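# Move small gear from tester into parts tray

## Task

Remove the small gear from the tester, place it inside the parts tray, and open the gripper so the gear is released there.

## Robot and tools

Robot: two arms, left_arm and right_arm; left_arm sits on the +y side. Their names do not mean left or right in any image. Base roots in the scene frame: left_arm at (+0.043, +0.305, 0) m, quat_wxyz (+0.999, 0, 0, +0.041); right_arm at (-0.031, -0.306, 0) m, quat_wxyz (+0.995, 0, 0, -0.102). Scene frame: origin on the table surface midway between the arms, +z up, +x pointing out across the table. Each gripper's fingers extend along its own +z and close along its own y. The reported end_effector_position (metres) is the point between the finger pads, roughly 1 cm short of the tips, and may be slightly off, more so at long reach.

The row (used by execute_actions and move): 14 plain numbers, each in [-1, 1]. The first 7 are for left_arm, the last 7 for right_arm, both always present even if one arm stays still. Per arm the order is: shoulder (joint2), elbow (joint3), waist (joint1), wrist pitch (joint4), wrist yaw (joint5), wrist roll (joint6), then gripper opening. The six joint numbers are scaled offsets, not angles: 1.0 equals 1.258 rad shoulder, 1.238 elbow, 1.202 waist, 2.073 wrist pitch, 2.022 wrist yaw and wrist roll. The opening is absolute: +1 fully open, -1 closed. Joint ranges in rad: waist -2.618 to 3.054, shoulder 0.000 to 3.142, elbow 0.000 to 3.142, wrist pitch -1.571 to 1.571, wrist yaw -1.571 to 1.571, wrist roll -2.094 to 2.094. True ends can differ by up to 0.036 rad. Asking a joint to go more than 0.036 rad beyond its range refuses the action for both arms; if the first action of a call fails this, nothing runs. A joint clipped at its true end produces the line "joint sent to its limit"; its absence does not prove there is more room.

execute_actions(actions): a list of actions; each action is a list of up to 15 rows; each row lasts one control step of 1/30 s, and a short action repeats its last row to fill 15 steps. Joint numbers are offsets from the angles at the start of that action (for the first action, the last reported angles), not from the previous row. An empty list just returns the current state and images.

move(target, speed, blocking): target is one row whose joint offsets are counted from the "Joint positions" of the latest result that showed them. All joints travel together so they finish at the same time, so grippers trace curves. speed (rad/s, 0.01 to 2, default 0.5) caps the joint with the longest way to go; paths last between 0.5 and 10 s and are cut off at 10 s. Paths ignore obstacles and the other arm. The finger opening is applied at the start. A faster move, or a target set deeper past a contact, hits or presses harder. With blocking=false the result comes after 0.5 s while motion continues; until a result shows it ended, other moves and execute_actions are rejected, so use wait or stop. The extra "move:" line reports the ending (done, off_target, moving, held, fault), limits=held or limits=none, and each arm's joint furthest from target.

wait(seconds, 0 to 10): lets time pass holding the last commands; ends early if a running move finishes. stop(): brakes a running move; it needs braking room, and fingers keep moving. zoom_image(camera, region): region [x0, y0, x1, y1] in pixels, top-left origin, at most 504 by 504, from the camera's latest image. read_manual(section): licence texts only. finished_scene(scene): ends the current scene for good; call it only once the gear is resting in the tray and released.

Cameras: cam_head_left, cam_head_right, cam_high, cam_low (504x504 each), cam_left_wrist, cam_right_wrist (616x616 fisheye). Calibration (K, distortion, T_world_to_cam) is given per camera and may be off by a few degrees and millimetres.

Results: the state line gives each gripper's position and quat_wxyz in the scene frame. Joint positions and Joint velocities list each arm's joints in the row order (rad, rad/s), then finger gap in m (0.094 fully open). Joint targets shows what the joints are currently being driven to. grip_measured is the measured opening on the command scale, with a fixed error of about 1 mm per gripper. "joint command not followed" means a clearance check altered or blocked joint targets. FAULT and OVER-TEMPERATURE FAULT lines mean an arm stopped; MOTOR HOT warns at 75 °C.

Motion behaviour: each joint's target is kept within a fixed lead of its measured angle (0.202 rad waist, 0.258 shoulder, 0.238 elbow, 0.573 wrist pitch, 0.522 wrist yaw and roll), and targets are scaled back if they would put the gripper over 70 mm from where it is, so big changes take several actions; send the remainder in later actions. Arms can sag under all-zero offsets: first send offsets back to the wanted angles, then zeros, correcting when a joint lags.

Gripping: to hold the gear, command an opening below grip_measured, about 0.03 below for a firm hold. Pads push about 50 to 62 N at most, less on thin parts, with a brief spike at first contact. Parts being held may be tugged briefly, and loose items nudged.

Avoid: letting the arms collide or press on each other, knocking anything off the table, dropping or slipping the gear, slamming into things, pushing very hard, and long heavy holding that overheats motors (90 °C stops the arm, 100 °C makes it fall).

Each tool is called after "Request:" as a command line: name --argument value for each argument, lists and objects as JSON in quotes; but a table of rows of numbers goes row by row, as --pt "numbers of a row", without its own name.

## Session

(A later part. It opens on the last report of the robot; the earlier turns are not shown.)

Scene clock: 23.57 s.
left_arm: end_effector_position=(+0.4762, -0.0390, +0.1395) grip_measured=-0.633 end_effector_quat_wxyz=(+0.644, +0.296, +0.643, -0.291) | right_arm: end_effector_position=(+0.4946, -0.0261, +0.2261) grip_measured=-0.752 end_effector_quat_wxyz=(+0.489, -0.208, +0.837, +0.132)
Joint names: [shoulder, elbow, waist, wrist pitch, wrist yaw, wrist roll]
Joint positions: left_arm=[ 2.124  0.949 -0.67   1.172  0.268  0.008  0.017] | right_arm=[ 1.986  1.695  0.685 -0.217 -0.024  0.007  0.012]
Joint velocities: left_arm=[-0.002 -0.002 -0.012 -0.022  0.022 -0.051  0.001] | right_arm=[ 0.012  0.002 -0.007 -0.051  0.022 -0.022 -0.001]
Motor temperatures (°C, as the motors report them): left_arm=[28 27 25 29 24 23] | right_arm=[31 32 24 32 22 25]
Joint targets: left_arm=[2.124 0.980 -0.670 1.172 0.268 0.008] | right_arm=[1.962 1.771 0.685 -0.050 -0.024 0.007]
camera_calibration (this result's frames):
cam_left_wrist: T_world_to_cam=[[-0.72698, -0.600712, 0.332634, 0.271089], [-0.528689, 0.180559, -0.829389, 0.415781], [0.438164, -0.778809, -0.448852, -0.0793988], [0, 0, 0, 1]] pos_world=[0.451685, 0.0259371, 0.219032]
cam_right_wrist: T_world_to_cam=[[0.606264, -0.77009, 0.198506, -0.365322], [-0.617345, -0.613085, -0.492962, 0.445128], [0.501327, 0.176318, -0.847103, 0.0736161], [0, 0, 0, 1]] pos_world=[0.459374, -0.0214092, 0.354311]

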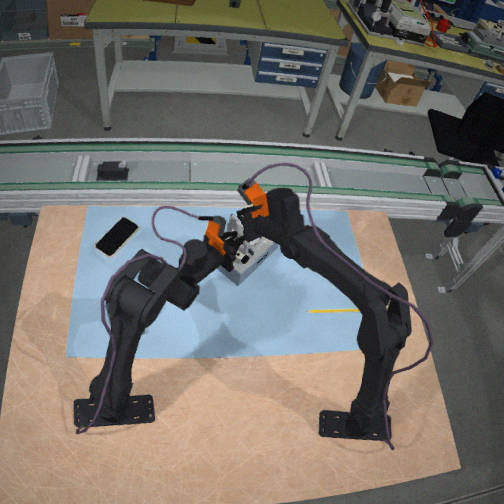

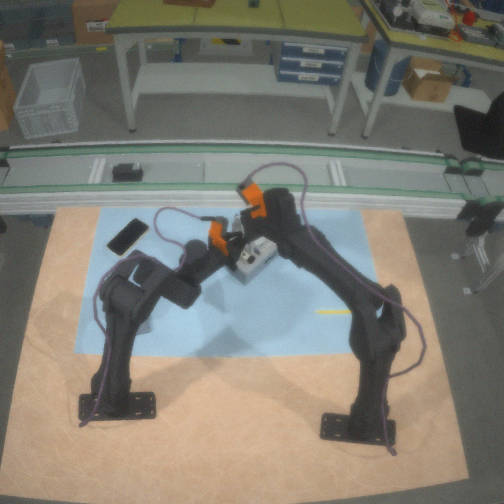

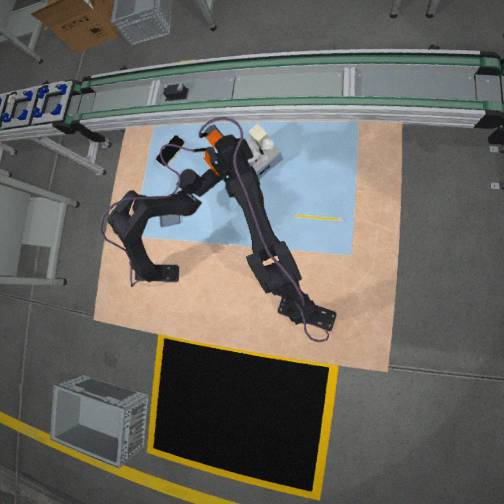

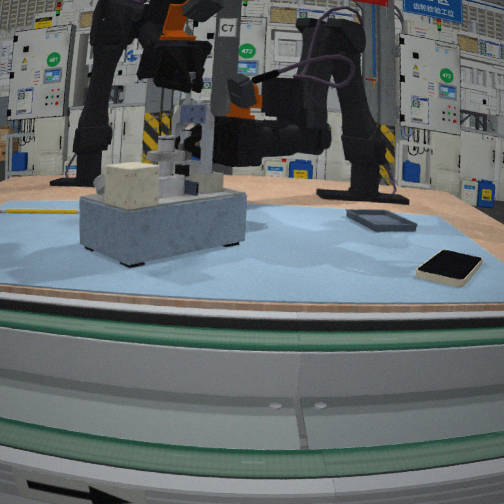

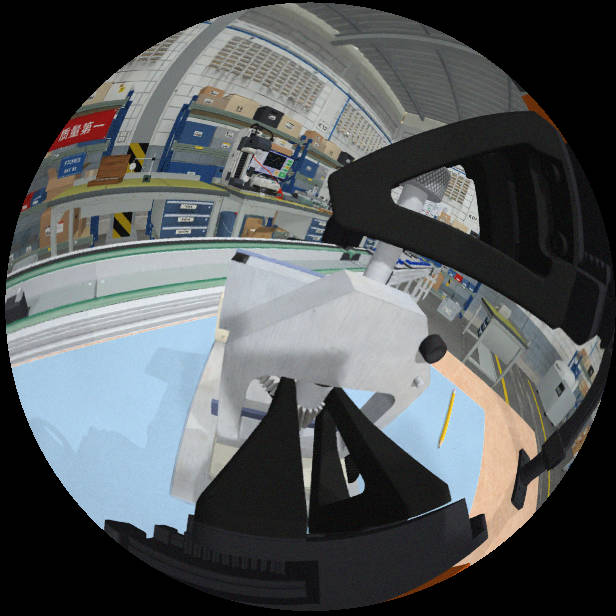

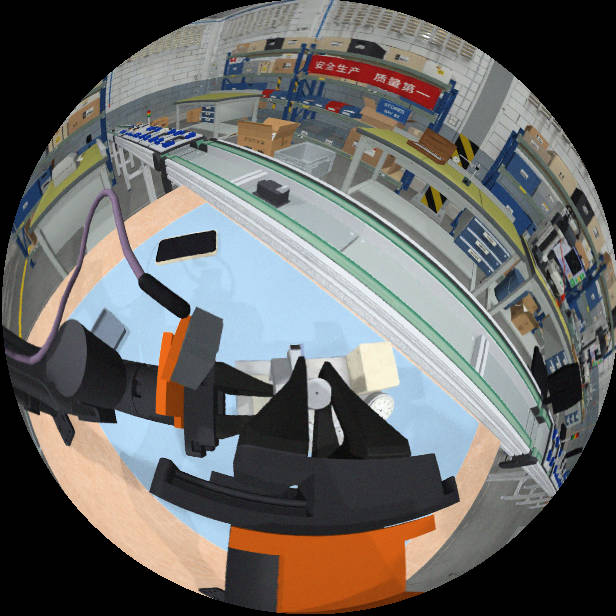

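Gripped (-0.633). Lift and retract.

Request:
execute_actions --actions '[[[-0.03,0.025,0,0,0,0,-1,-0.06,0.19,0,0.25,0,0,-1]],[[-0.02,0.02,0,0,0,0,-1,-0.06,0.19,0,0.25,0,0,-1]],[[-0.02,-0.03,0.01,0.035,0,0,-1,-0.06,0.19,0,0.25,0,0,-1]],[[-0.02,-0.03,0.01,0.035,0,0,-1,-0.06,0.19,0,0.25,0,0,-1]],[[-0.02,-0.03,0.01,0.035,0,0,-1,-0.06,0.19,0,0.25,0,0,-1]]]'

Request:
zoom_image --camera "cam_low" --region '[100,30,300,230]'

Scene clock: 26.20 s.
left_arm: end_effector_position=(+0.4619, -0.0273, +0.1375) grip_measured=-0.633 end_effector_quat_wxyz=(+0.659, +0.292, +0.629, -0.292) | right_arm: end_effector_position=(+0.4945, -0.0261, +0.2260) grip_measured=-0.752 end_effector_quat_wxyz=(+0.489, -0.208, +0.837, +0.132)
Joint names: [shoulder, elbow, waist, wrist pitch, wrist yaw, wrist roll]
Joint positions: left_arm=[ 2.124  0.861 -0.667  1.303  0.267  0.008  0.017] | right_arm=[ 1.986  1.695  0.685 -0.218 -0.024  0.007  0.012]
Joint velocities: left_arm=[ 0.002  0.002 -0.022  0.022  0.007 -0.022 -0.001] | right_arm=[-0.012 -0.012  0.002  0.037 -0.066  0.007  0.001]
Motor temperatures (°C, as the motors report them): left_arm=[29 27 25 29 24 23] | right_arm=[32 33 24 34 22 25]
Joint targets: left_arm=[2.099 0.853 -0.656 1.333 0.267 0.008] | right_arm=[1.962 1.771 0.685 -0.051 -0.024 0.007]
camera_calibration (this result's frames):
cam_left_wrist: T_world_to_cam=[[-0.736195, -0.595982, 0.320658, 0.274406], [-0.499223, 0.15833, -0.851885, 0.393344], [0.456939, -0.787233, -0.41409, -0.078534], [0, 0, 0, 1]] pos_world=[0.434268, 0.0394385, 0.214574]
cam_right_wrist: T_world_to_cam=[[0.606331, -0.770055, 0.198437, -0.365313], [-0.617512, -0.613171, -0.492645, 0.445058], [0.50104, 0.176169, -0.847304, 0.0737535], [0, 0, 0, 1]] pos_world=[0.459376, -0.021408, 0.354239]

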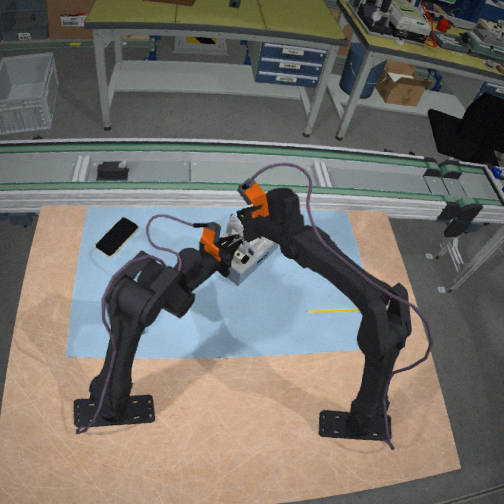

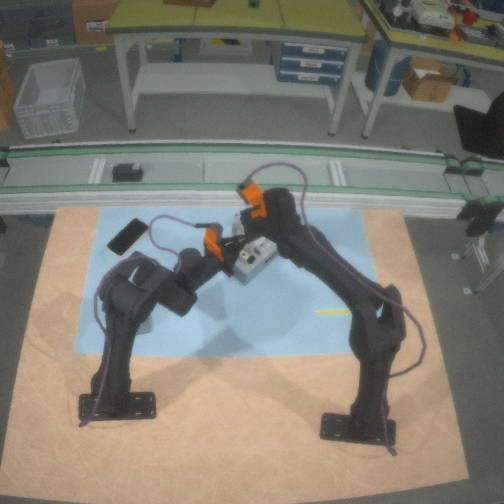

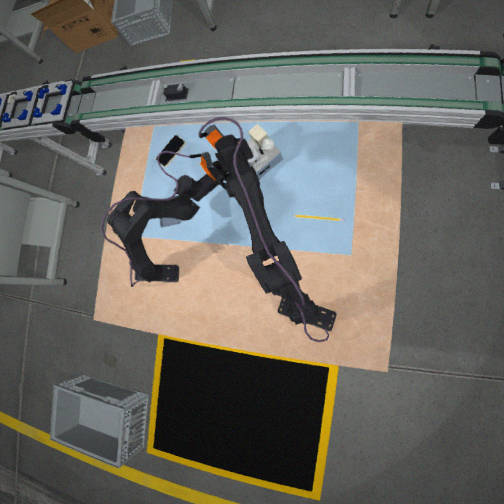

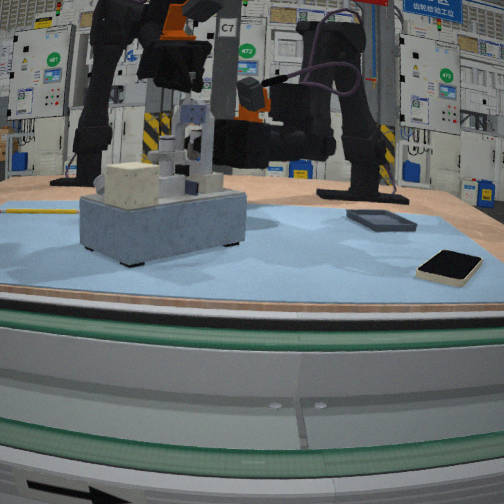

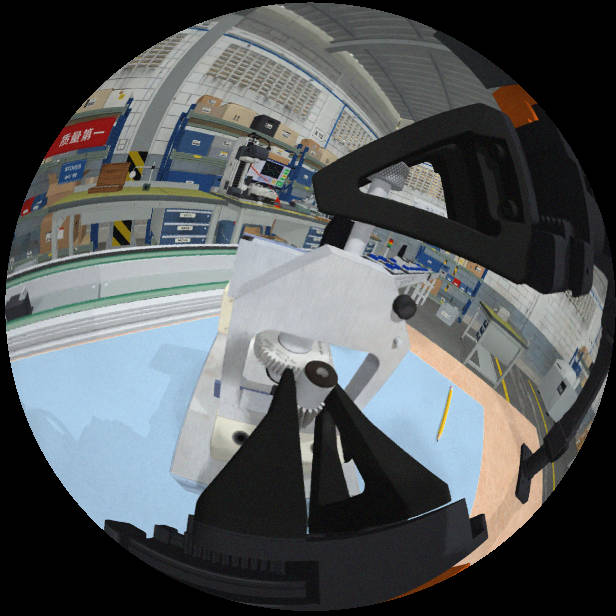

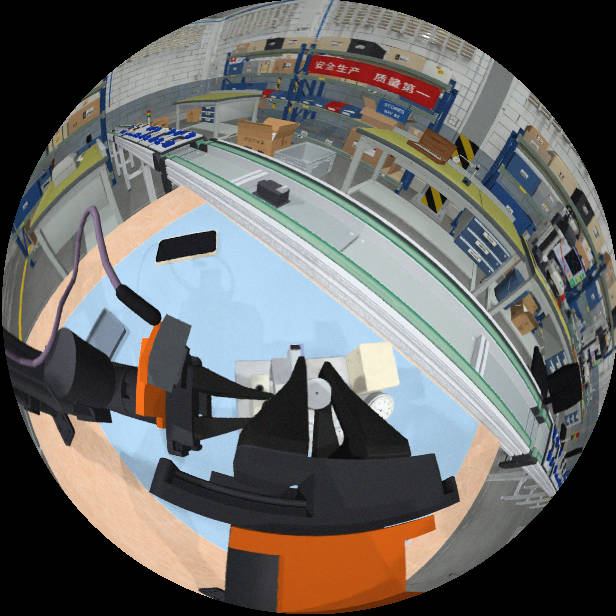

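Region (100, 30, 300, 230) of cam_low's 504x504 image, scaled by 2.520, with more detail than that image has.

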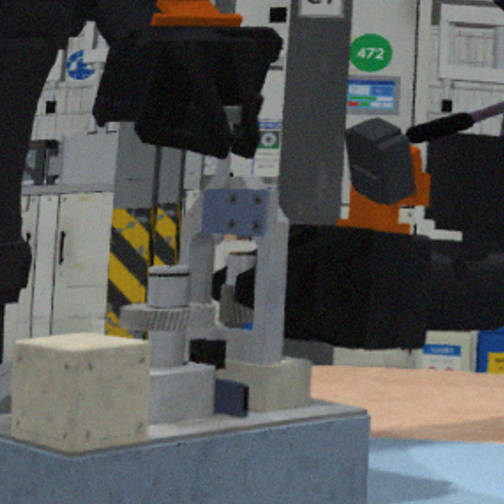

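Request:
move --target '[-0.14,-0.14,0.025,0.0,0,0,-1,0,0.025,0,0,0,0,-1]' --speed 0.25

Scene clock: 27.33 s.
left_arm: end_effector_position=(+0.4360, +0.0019, +0.1465) grip_measured=-0.633 end_effector_quat_wxyz=(+0.653, +0.287, +0.641, -0.283) | right_arm: end_effector_position=(+0.4935, -0.0265, +0.2122) grip_measured=-0.752 end_effector_quat_wxyz=(+0.474, -0.210, +0.845, +0.129)
Joint names: [shoulder, elbow, waist, wrist pitch, wrist yaw, wrist roll]
Joint positions: left_arm=[ 1.977  0.694 -0.647  1.297  0.266  0.008  0.017] | right_arm=[ 2.001  1.69   0.685 -0.233 -0.024  0.007  0.012]
Joint velocities: left_arm=[-0.002  0.007  0.027 -0.007 -0.037  0.007  0.   ] | right_arm=[ 0.012  0.007 -0.007 -0.051 -0.022  0.037  0.001]
Motor temperatures (°C, as the motors report them): left_arm=[29 26 25 29 24 23] | right_arm=[32 33 24 34 22 25]
Joint targets: left_arm=[1.948 0.688 -0.637 1.304 0.267 0.008] | right_arm=[1.986 1.726 0.685 -0.218 -0.024 0.007]
move: off_target (left_arm, right_arm); limits=none; left_arm: farthest joint: the shoulder, 0.029 radians from its target (0.177 radians at the start); right_arm: farthest joint: the elbow, 0.036 radians from its target (0.031 radians at the start)
camera_calibration (this result's frames):
cam_left_wrist: T_world_to_cam=[[-0.716548, -0.615585, 0.328046, 0.260251], [-0.521178, 0.159908, -0.838334, 0.391028], [0.463609, -0.771676, -0.435411, -0.0397803], [0, 0, 0, 1]] pos_world=[0.40872, 0.0669808, 0.225117]
cam_right_wrist: T_world_to_cam=[[0.612546, -0.766795, 0.191867, -0.363886], [-0.631919, -0.620876, -0.463887, 0.438142], [0.474832, 0.162908, -0.864867, 0.0789203], [0, 0, 0, 1]] pos_world=[0.462294, -0.0198511, 0.341322]

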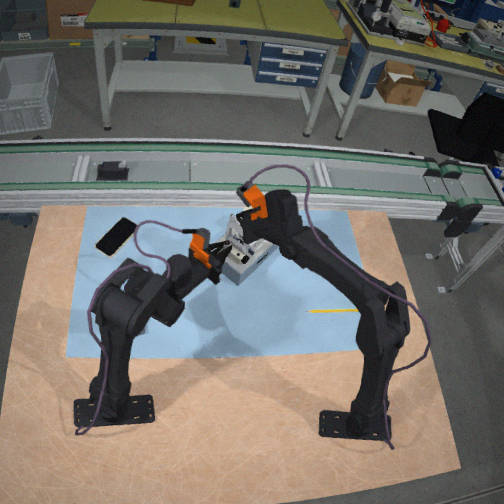

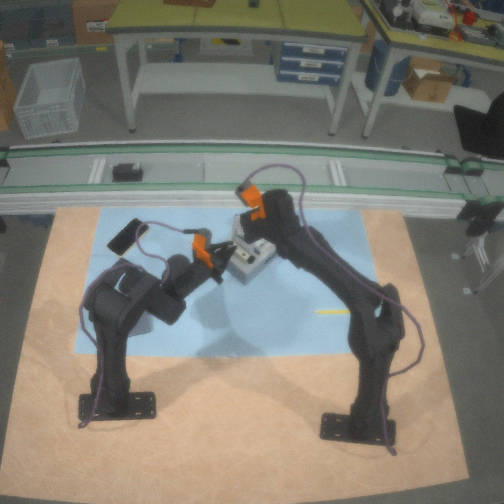

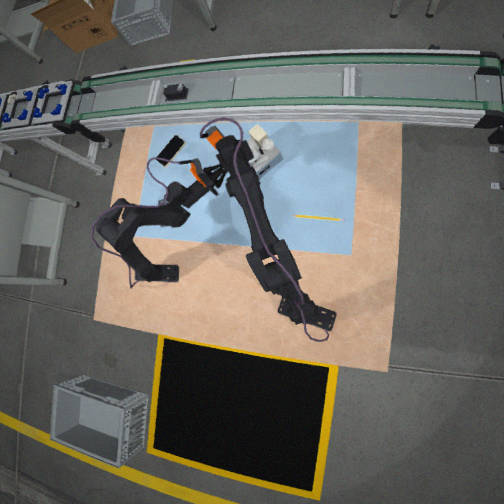

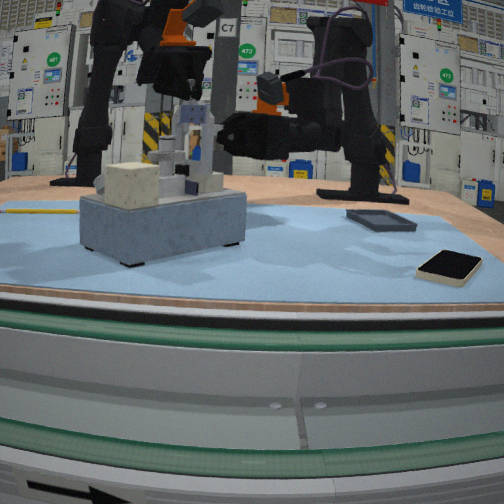

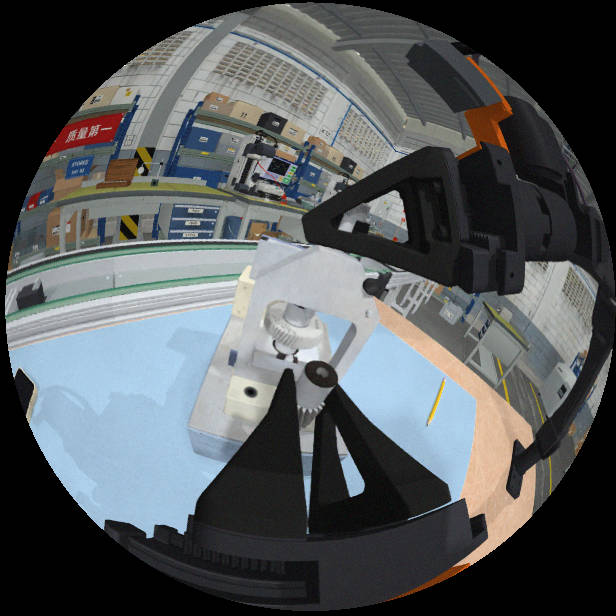

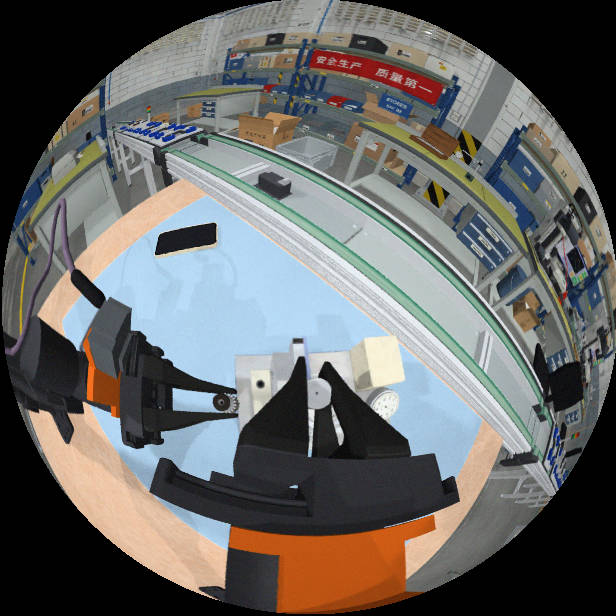

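Request:
move --target '[-0.586,0.04,0.33,-0.897,-0.132,0,-1,-0.05,0.06,0,0,0,0,-0.4]' --speed 0.9

Scene clock: 30.40 s.
left_arm: end_effector_position=(+0.3299, +0.2532, +0.0701) grip_measured=-0.633 end_effector_quat_wxyz=(+0.228, +0.091, +0.969, -0.023) | right_arm: end_effector_position=(+0.4953, -0.0256, +0.2495) grip_measured=-0.403 end_effector_quat_wxyz=(+0.504, -0.206, +0.828, +0.136)
Joint names: [shoulder, elbow, waist, wrist pitch, wrist yaw, wrist roll]
Joint positions: left_arm=[ 1.265  0.711 -0.259 -0.555  0.008  0.008  0.017] | right_arm=[ 1.971  1.734  0.685 -0.236 -0.024  0.007  0.028]
Joint velocities: left_arm=[-0.022  0.022 -0.022  0.007  0.037 -0.051  0.001] | right_arm=[-0.012  0.007  0.007  0.037  0.037  0.022  0.001]
Motor temperatures (°C, as the motors report them): left_arm=[29 27 25 29 24 23] | right_arm=[33 33 24 33 22 25]
Joint targets: left_arm=[1.240 0.743 -0.250 -0.563 -0.001 0.008] | right_arm=[1.938 1.764 0.685 -0.233 -0.024 0.007]
move: off_target (left_arm, right_arm); limits=none; left_arm: farthest joint: the elbow, 0.032 radians from its target (0.050 radians at the start); right_arm: farthest joint: the shoulder, 0.033 radians from its target (0.063 radians at the start)
camera_calibration (this result's frames):
cam_left_wrist: T_world_to_cam=[[0.11221, -0.978007, 0.175813, 0.19302], [-0.992782, -0.102801, 0.0617681, 0.390472], [-0.0423358, -0.181475, -0.982484, 0.225811], [0, 0, 0, 1]] pos_world=[0.375555, 0.269895, 0.163802]
cam_right_wrist: T_world_to_cam=[[0.600057, -0.773293, 0.204817, -0.368642], [-0.600853, -0.604712, -0.522779, 0.456894], [0.528117, 0.190632, -0.827498, 0.075175], [0, 0, 0, 1]] pos_world=[0.456032, -0.0231093, 0.376566]

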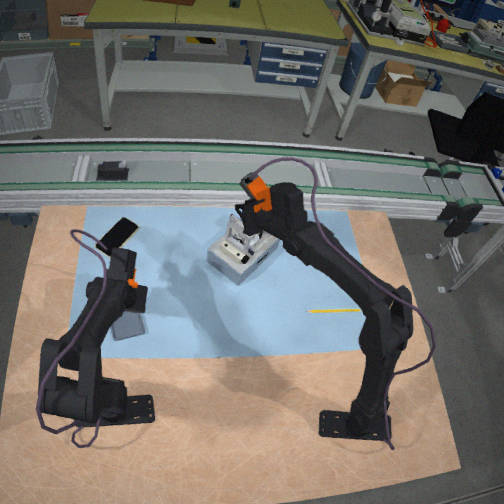

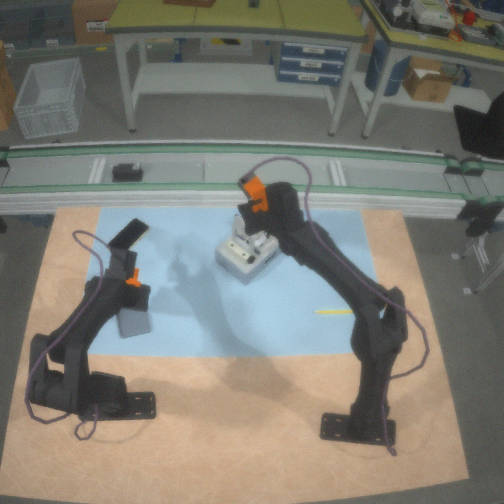

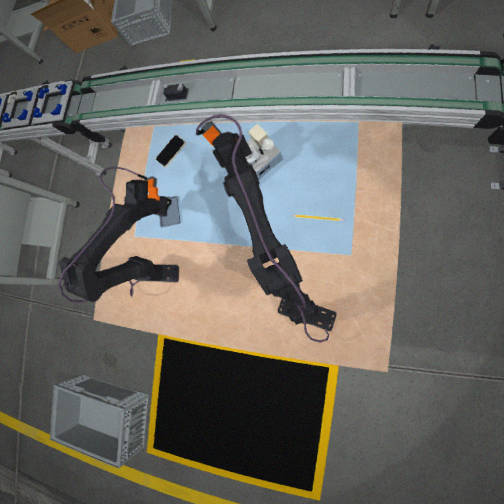

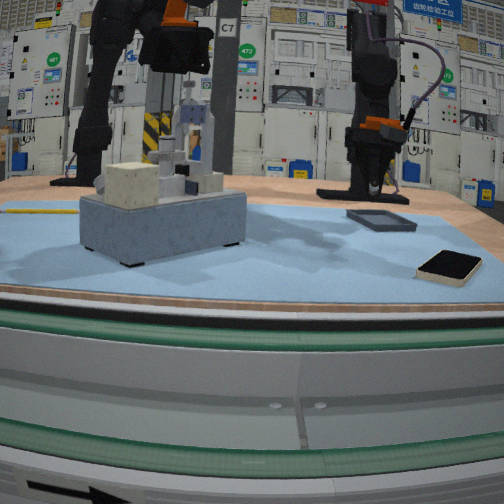

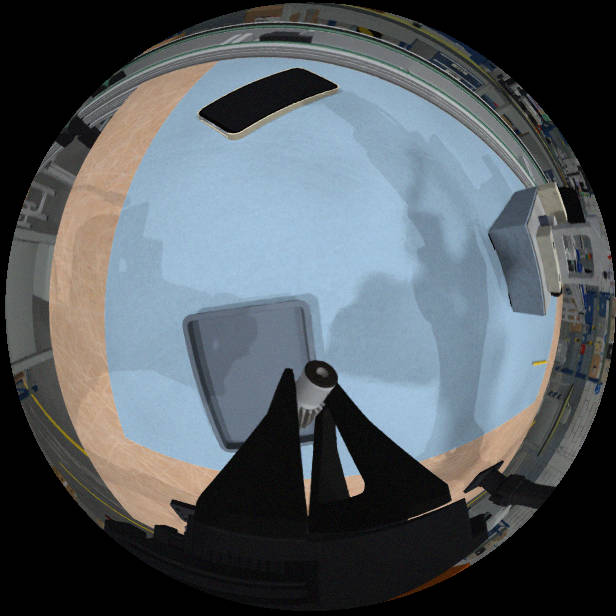

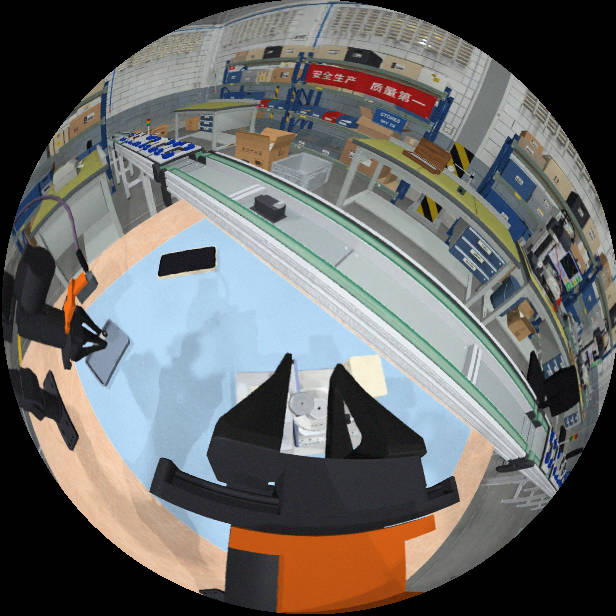

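Request:
move --target '[0.1,0.04,0.105,0.03,0,0,-1,0,0.025,0,0,0,0,-0.4]' --speed 0.3

Scene clock: 31.50 s.
left_arm: end_effector_position=(+0.3404, +0.2867, +0.0465) grip_measured=-0.633 end_effector_quat_wxyz=(+0.195, +0.034, +0.980, -0.009) | right_arm: end_effector_position=(+0.4953, -0.0256, +0.2495) grip_measured=-0.403 end_effector_quat_wxyz=(+0.504, -0.206, +0.828, +0.136)
Joint names: [shoulder, elbow, waist, wrist pitch, wrist yaw, wrist roll]
Joint positions: left_arm=[ 1.387  0.73  -0.141 -0.52   0.008  0.008  0.017] | right_arm=[ 1.971  1.734  0.685 -0.236 -0.024  0.007  0.028]
Joint velocities: left_arm=[ 0.002  0.002 -0.007 -0.007 -0.007  0.051  0.   ] | right_arm=[-0.002  0.002 -0.002  0.022  0.037  0.095 -0.001]
Motor temperatures (°C, as the motors report them): left_arm=[29 27 25 29 24 23] | right_arm=[33 33 24 33 22 25]
Joint targets: left_arm=[1.391 0.761 -0.133 -0.493 0.007 0.008] | right_arm=[1.971 1.765 0.685 -0.236 -0.024 0.007]
move: off_target (left_arm, right_arm); limits=none; left_arm: farthest joint: the elbow, 0.031 radians from its target (0.049 radians at the start); right_arm: farthest joint: the elbow, 0.030 radians from its target (0.030 radians at the start)
camera_calibration (this result's frames):
cam_left_wrist: T_world_to_cam=[[0.23755, -0.958663, 0.156637, 0.181469], [-0.967376, -0.218857, 0.127618, 0.427342], [-0.0880615, -0.181843, -0.979377, 0.224674], [0, 0, 0, 1]] pos_world=[0.390077, 0.308349, 0.137079]
cam_right_wrist: T_world_to_cam=[[0.600057, -0.773293, 0.204817, -0.368642], [-0.600853, -0.604712, -0.522779, 0.456894], [0.528117, 0.190632, -0.827498, 0.075175], [0, 0, 0, 1]] pos_world=[0.456032, -0.0231093, 0.376566]

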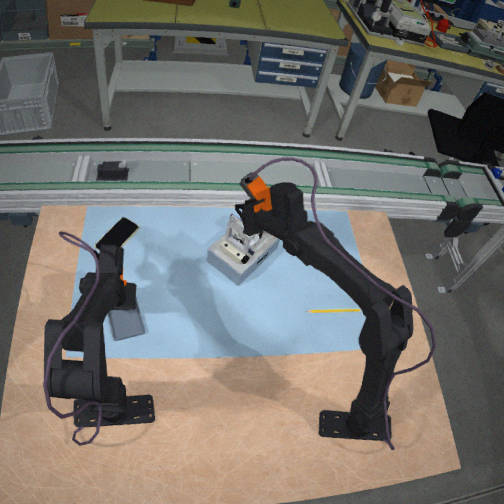

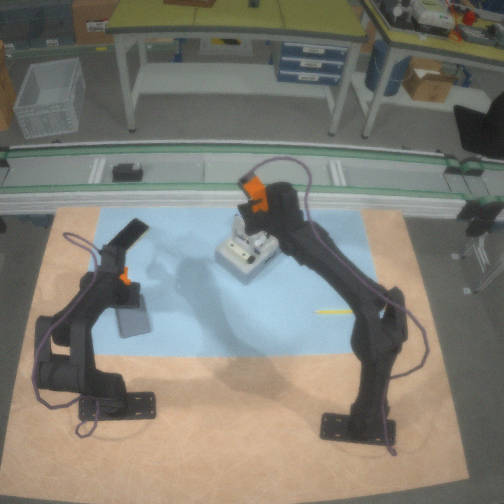

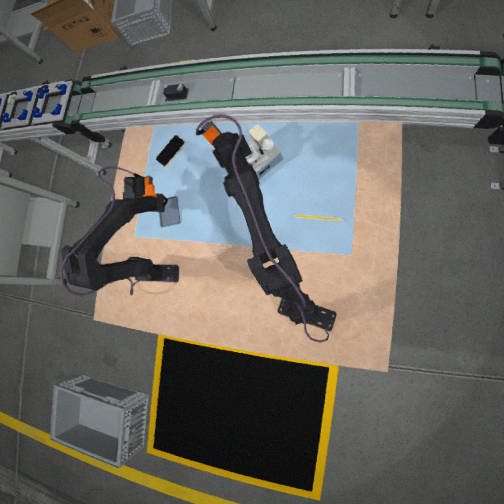

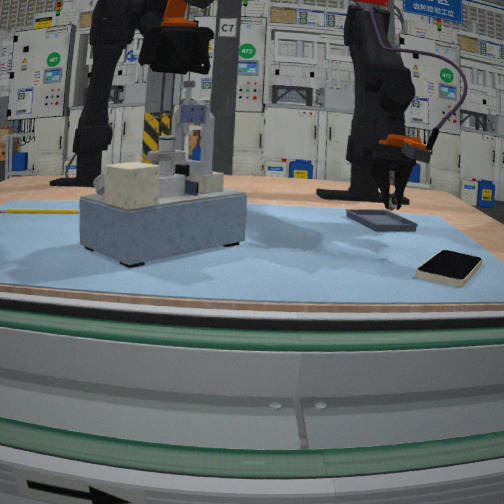

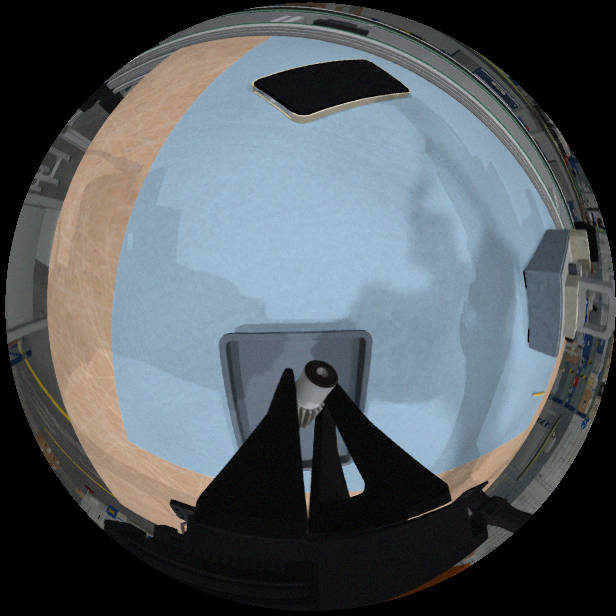

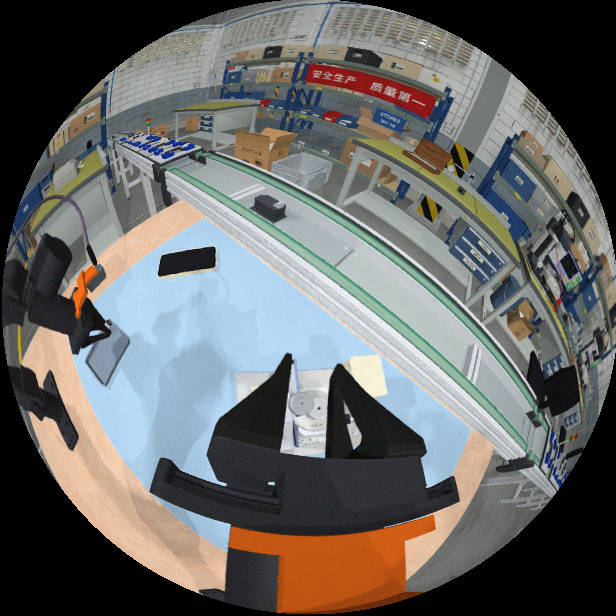

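Request:
move --target '[0.06,0.025,-0.01,-0.045,0,0,-1,0,0.025,0,0,0,0,-0.4]' --speed 0.2

Request:
zoom_image --camera "cam_low" --region '[300,130,480,260]'

Scene clock: 32.67 s.
left_arm: end_effector_position=(+0.3151, +0.2882, +0.0213) grip_measured=-0.633 end_effector_quat_wxyz=(+0.120, +0.034, +0.992, -0.007) | right_arm: end_effector_position=(+0.4953, -0.0256, +0.2495) grip_measured=-0.403 end_effector_quat_wxyz=(+0.504, -0.206, +0.828, +0.136)
Joint names: [shoulder, elbow, waist, wrist pitch, wrist yaw, wrist roll]
Joint positions: left_arm=[ 1.458  0.73  -0.141 -0.602  0.008  0.008  0.017] | right_arm=[ 1.971  1.734  0.685 -0.236 -0.024  0.007  0.028]
Joint velocities: left_arm=[ 0.017 -0.012 -0.017 -0.066  0.022  0.066 -0.   ] | right_arm=[-0.022 -0.002 -0.002 -0.037  0.007 -0.022 -0.001]
Motor temperatures (°C, as the motors report them): left_arm=[28 27 25 29 24 23] | right_arm=[33 33 24 32 22 25]
Joint targets: left_arm=[1.463 0.761 -0.153 -0.614 0.008 0.008] | right_arm=[1.971 1.765 0.685 -0.236 -0.024 0.007]
move: off_target (left_arm, right_arm); limits=none; left_arm: farthest joint: the elbow, 0.031 radians from its target (0.031 radians at the start); right_arm: farthest joint: the elbow, 0.030 radians from its target (0.030 radians at the start)
camera_calibration (this result's frames):
cam_left_wrist: T_world_to_cam=[[0.257903, -0.959878, 0.110091, 0.187776], [-0.936963, -0.220672, 0.270931, 0.394373], [-0.235767, -0.173025, -0.956283, 0.241577], [0, 0, 0, 1]] pos_world=[0.378041, 0.309068, 0.103495]
cam_right_wrist: T_world_to_cam=[[0.600057, -0.773293, 0.204817, -0.368642], [-0.600853, -0.604712, -0.522779, 0.456894], [0.528117, 0.190632, -0.827498, 0.075175], [0, 0, 0, 1]] pos_world=[0.456032, -0.0231093, 0.376566]

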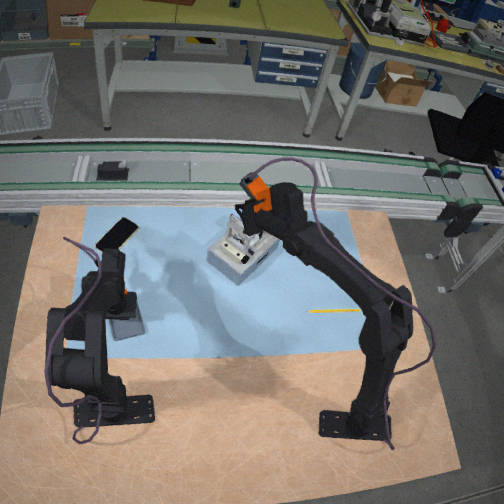

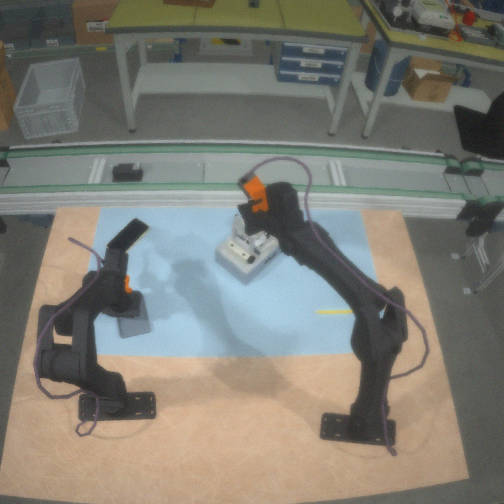

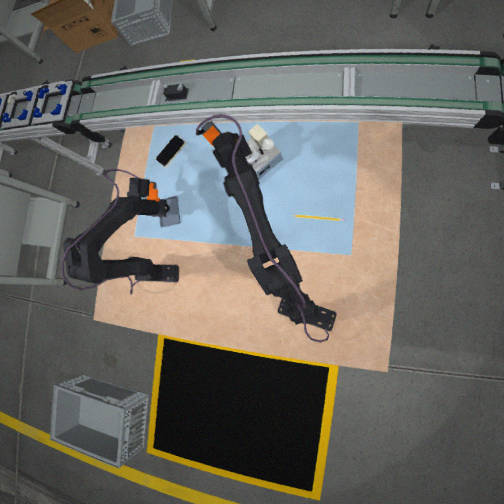

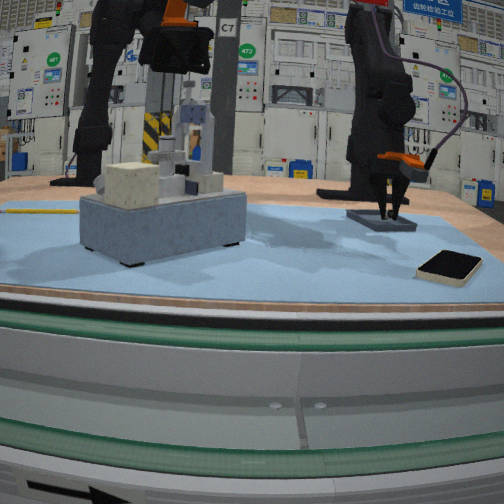

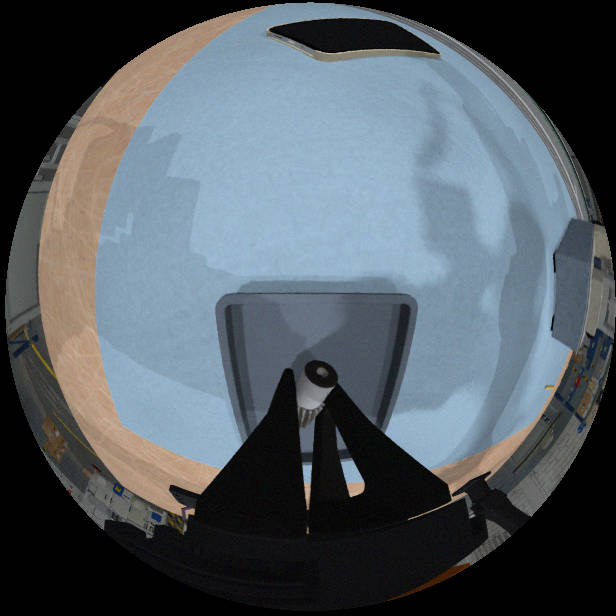

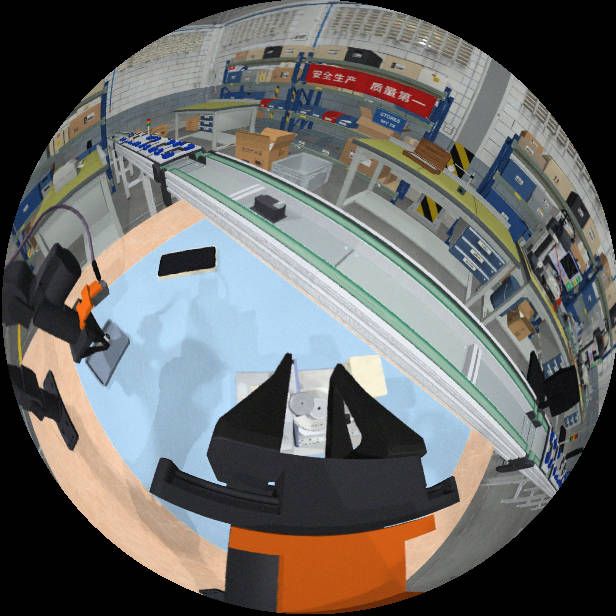

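Region (300, 130, 480, 260) of cam_low's 504x504 image, scaled by 2.800, with more detail than that image has.

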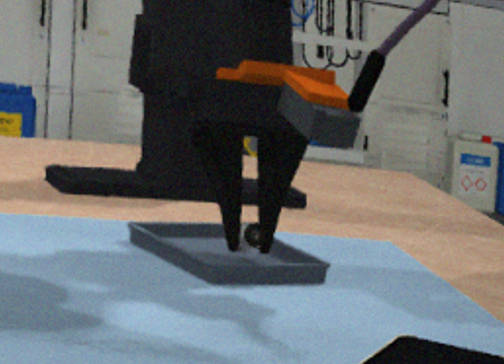

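Inside the tray. Release and lift.

Request:
execute_actions --actions '[[[0,0.025,0,0,0,0,-0.4,0,0.025,0,0,0,0,-0.4]],[[0,0.025,0,0,0,0,0,0,0.025,0,0,0,0,-0.4]],[[-0.1,0.025,0,0,0,0,0,0,0.025,0,0,0,0,-0.4]],[[-0.1,0.025,0,0,0,0,0,0,0.025,0,0,0,0,-0.4]]]'

Scene clock: 34.80 s.
left_arm: end_effector_position=(+0.3353, +0.2870, +0.0882) grip_measured=-0.003 end_effector_quat_wxyz=(+0.238, +0.034, +0.971, -0.010) | right_arm: end_effector_position=(+0.4953, -0.0256, +0.2495) grip_measured=-0.403 end_effector_quat_wxyz=(+0.504, -0.206, +0.828, +0.136)
Joint names: [shoulder, elbow, waist, wrist pitch, wrist yaw, wrist roll]
Joint positions: left_arm=[ 1.233  0.756 -0.141 -0.614  0.008  0.008  0.047] | right_arm=[ 1.971  1.734  0.685 -0.236 -0.024  0.007  0.028]
Joint velocities: left_arm=[-0.017 -0.002  0.007 -0.007 -0.051 -0.037 -0.   ] | right_arm=[ 0.007 -0.022 -0.007  0.037 -0.051 -0.037 -0.001]
Motor temperatures (°C, as the motors report them): left_arm=[28 27 25 29 24 23] | right_arm=[33 33 24 32 22 25]
Joint targets: left_arm=[1.220 0.774 -0.141 -0.608 0.008 0.008] | right_arm=[1.971 1.765 0.685 -0.236 -0.024 0.007]
camera_calibration (this result's frames):
cam_left_wrist: T_world_to_cam=[[0.222857, -0.957786, 0.181606, 0.178908], [-0.974847, -0.218411, 0.044385, 0.426891], [-0.0028466, -0.18693, -0.982369, 0.238267], [0, 0, 0, 1]] pos_world=[0.376961, 0.309132, 0.182628]
cam_right_wrist: T_world_to_cam=[[0.600057, -0.773293, 0.204817, -0.368642], [-0.600853, -0.604712, -0.522779, 0.456894], [0.528117, 0.190632, -0.827498, 0.075175], [0, 0, 0, 1]] pos_world=[0.456032, -0.0231093, 0.376566]

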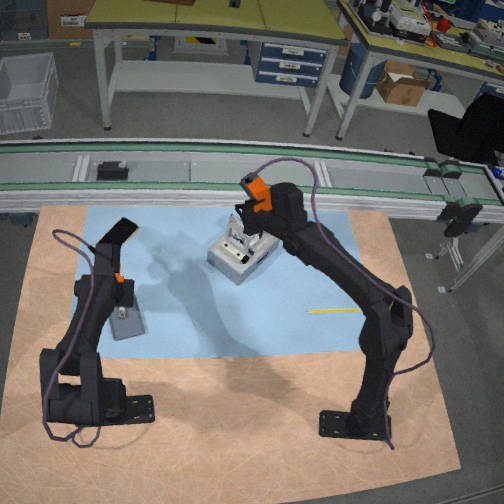

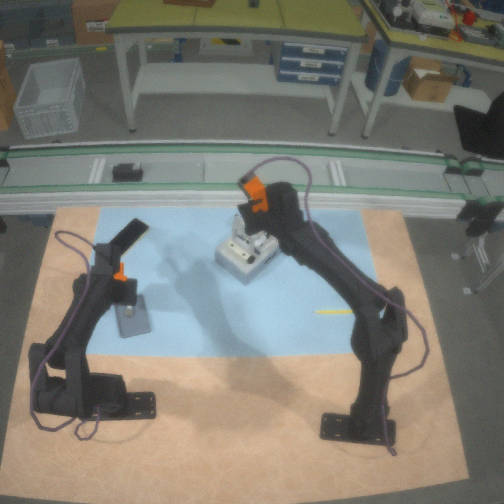

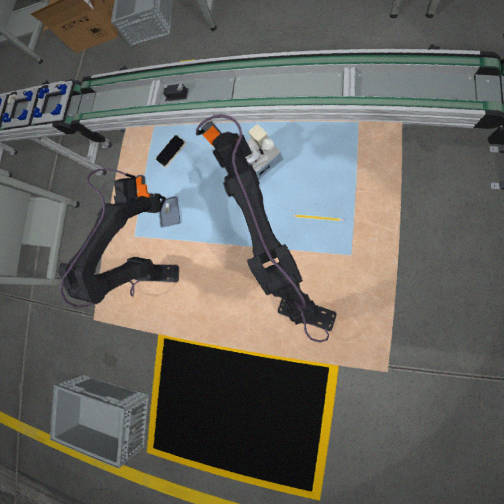

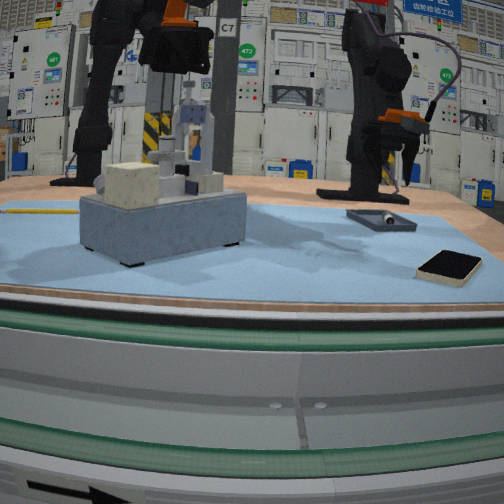

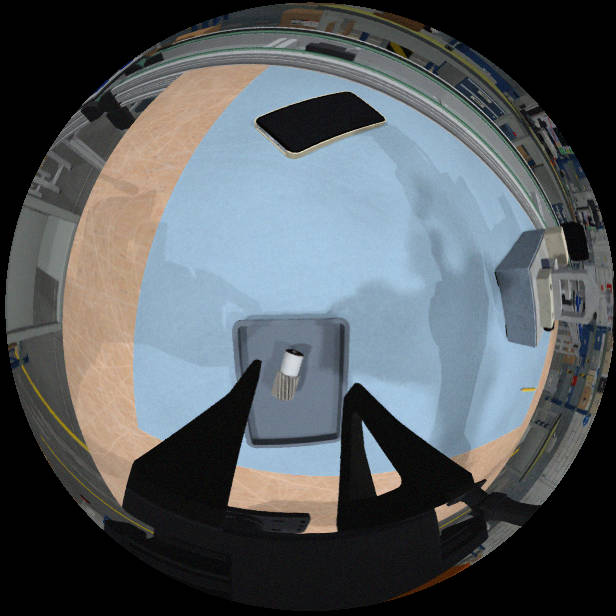

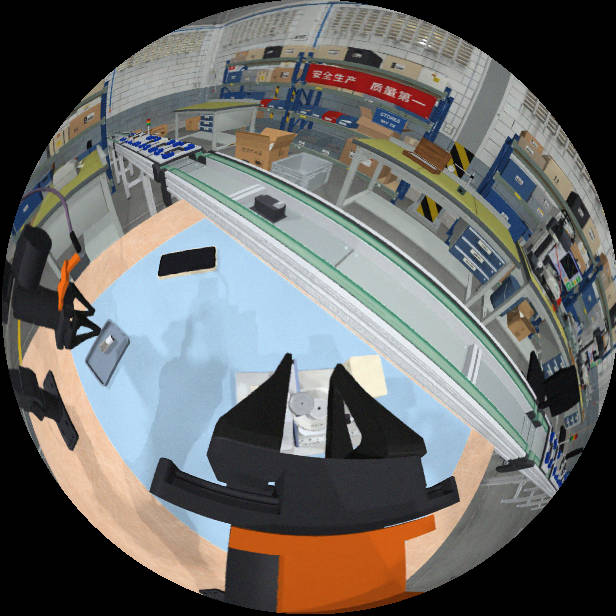

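Request:
finished_scene --scene 2

The scene is finished: the task was done.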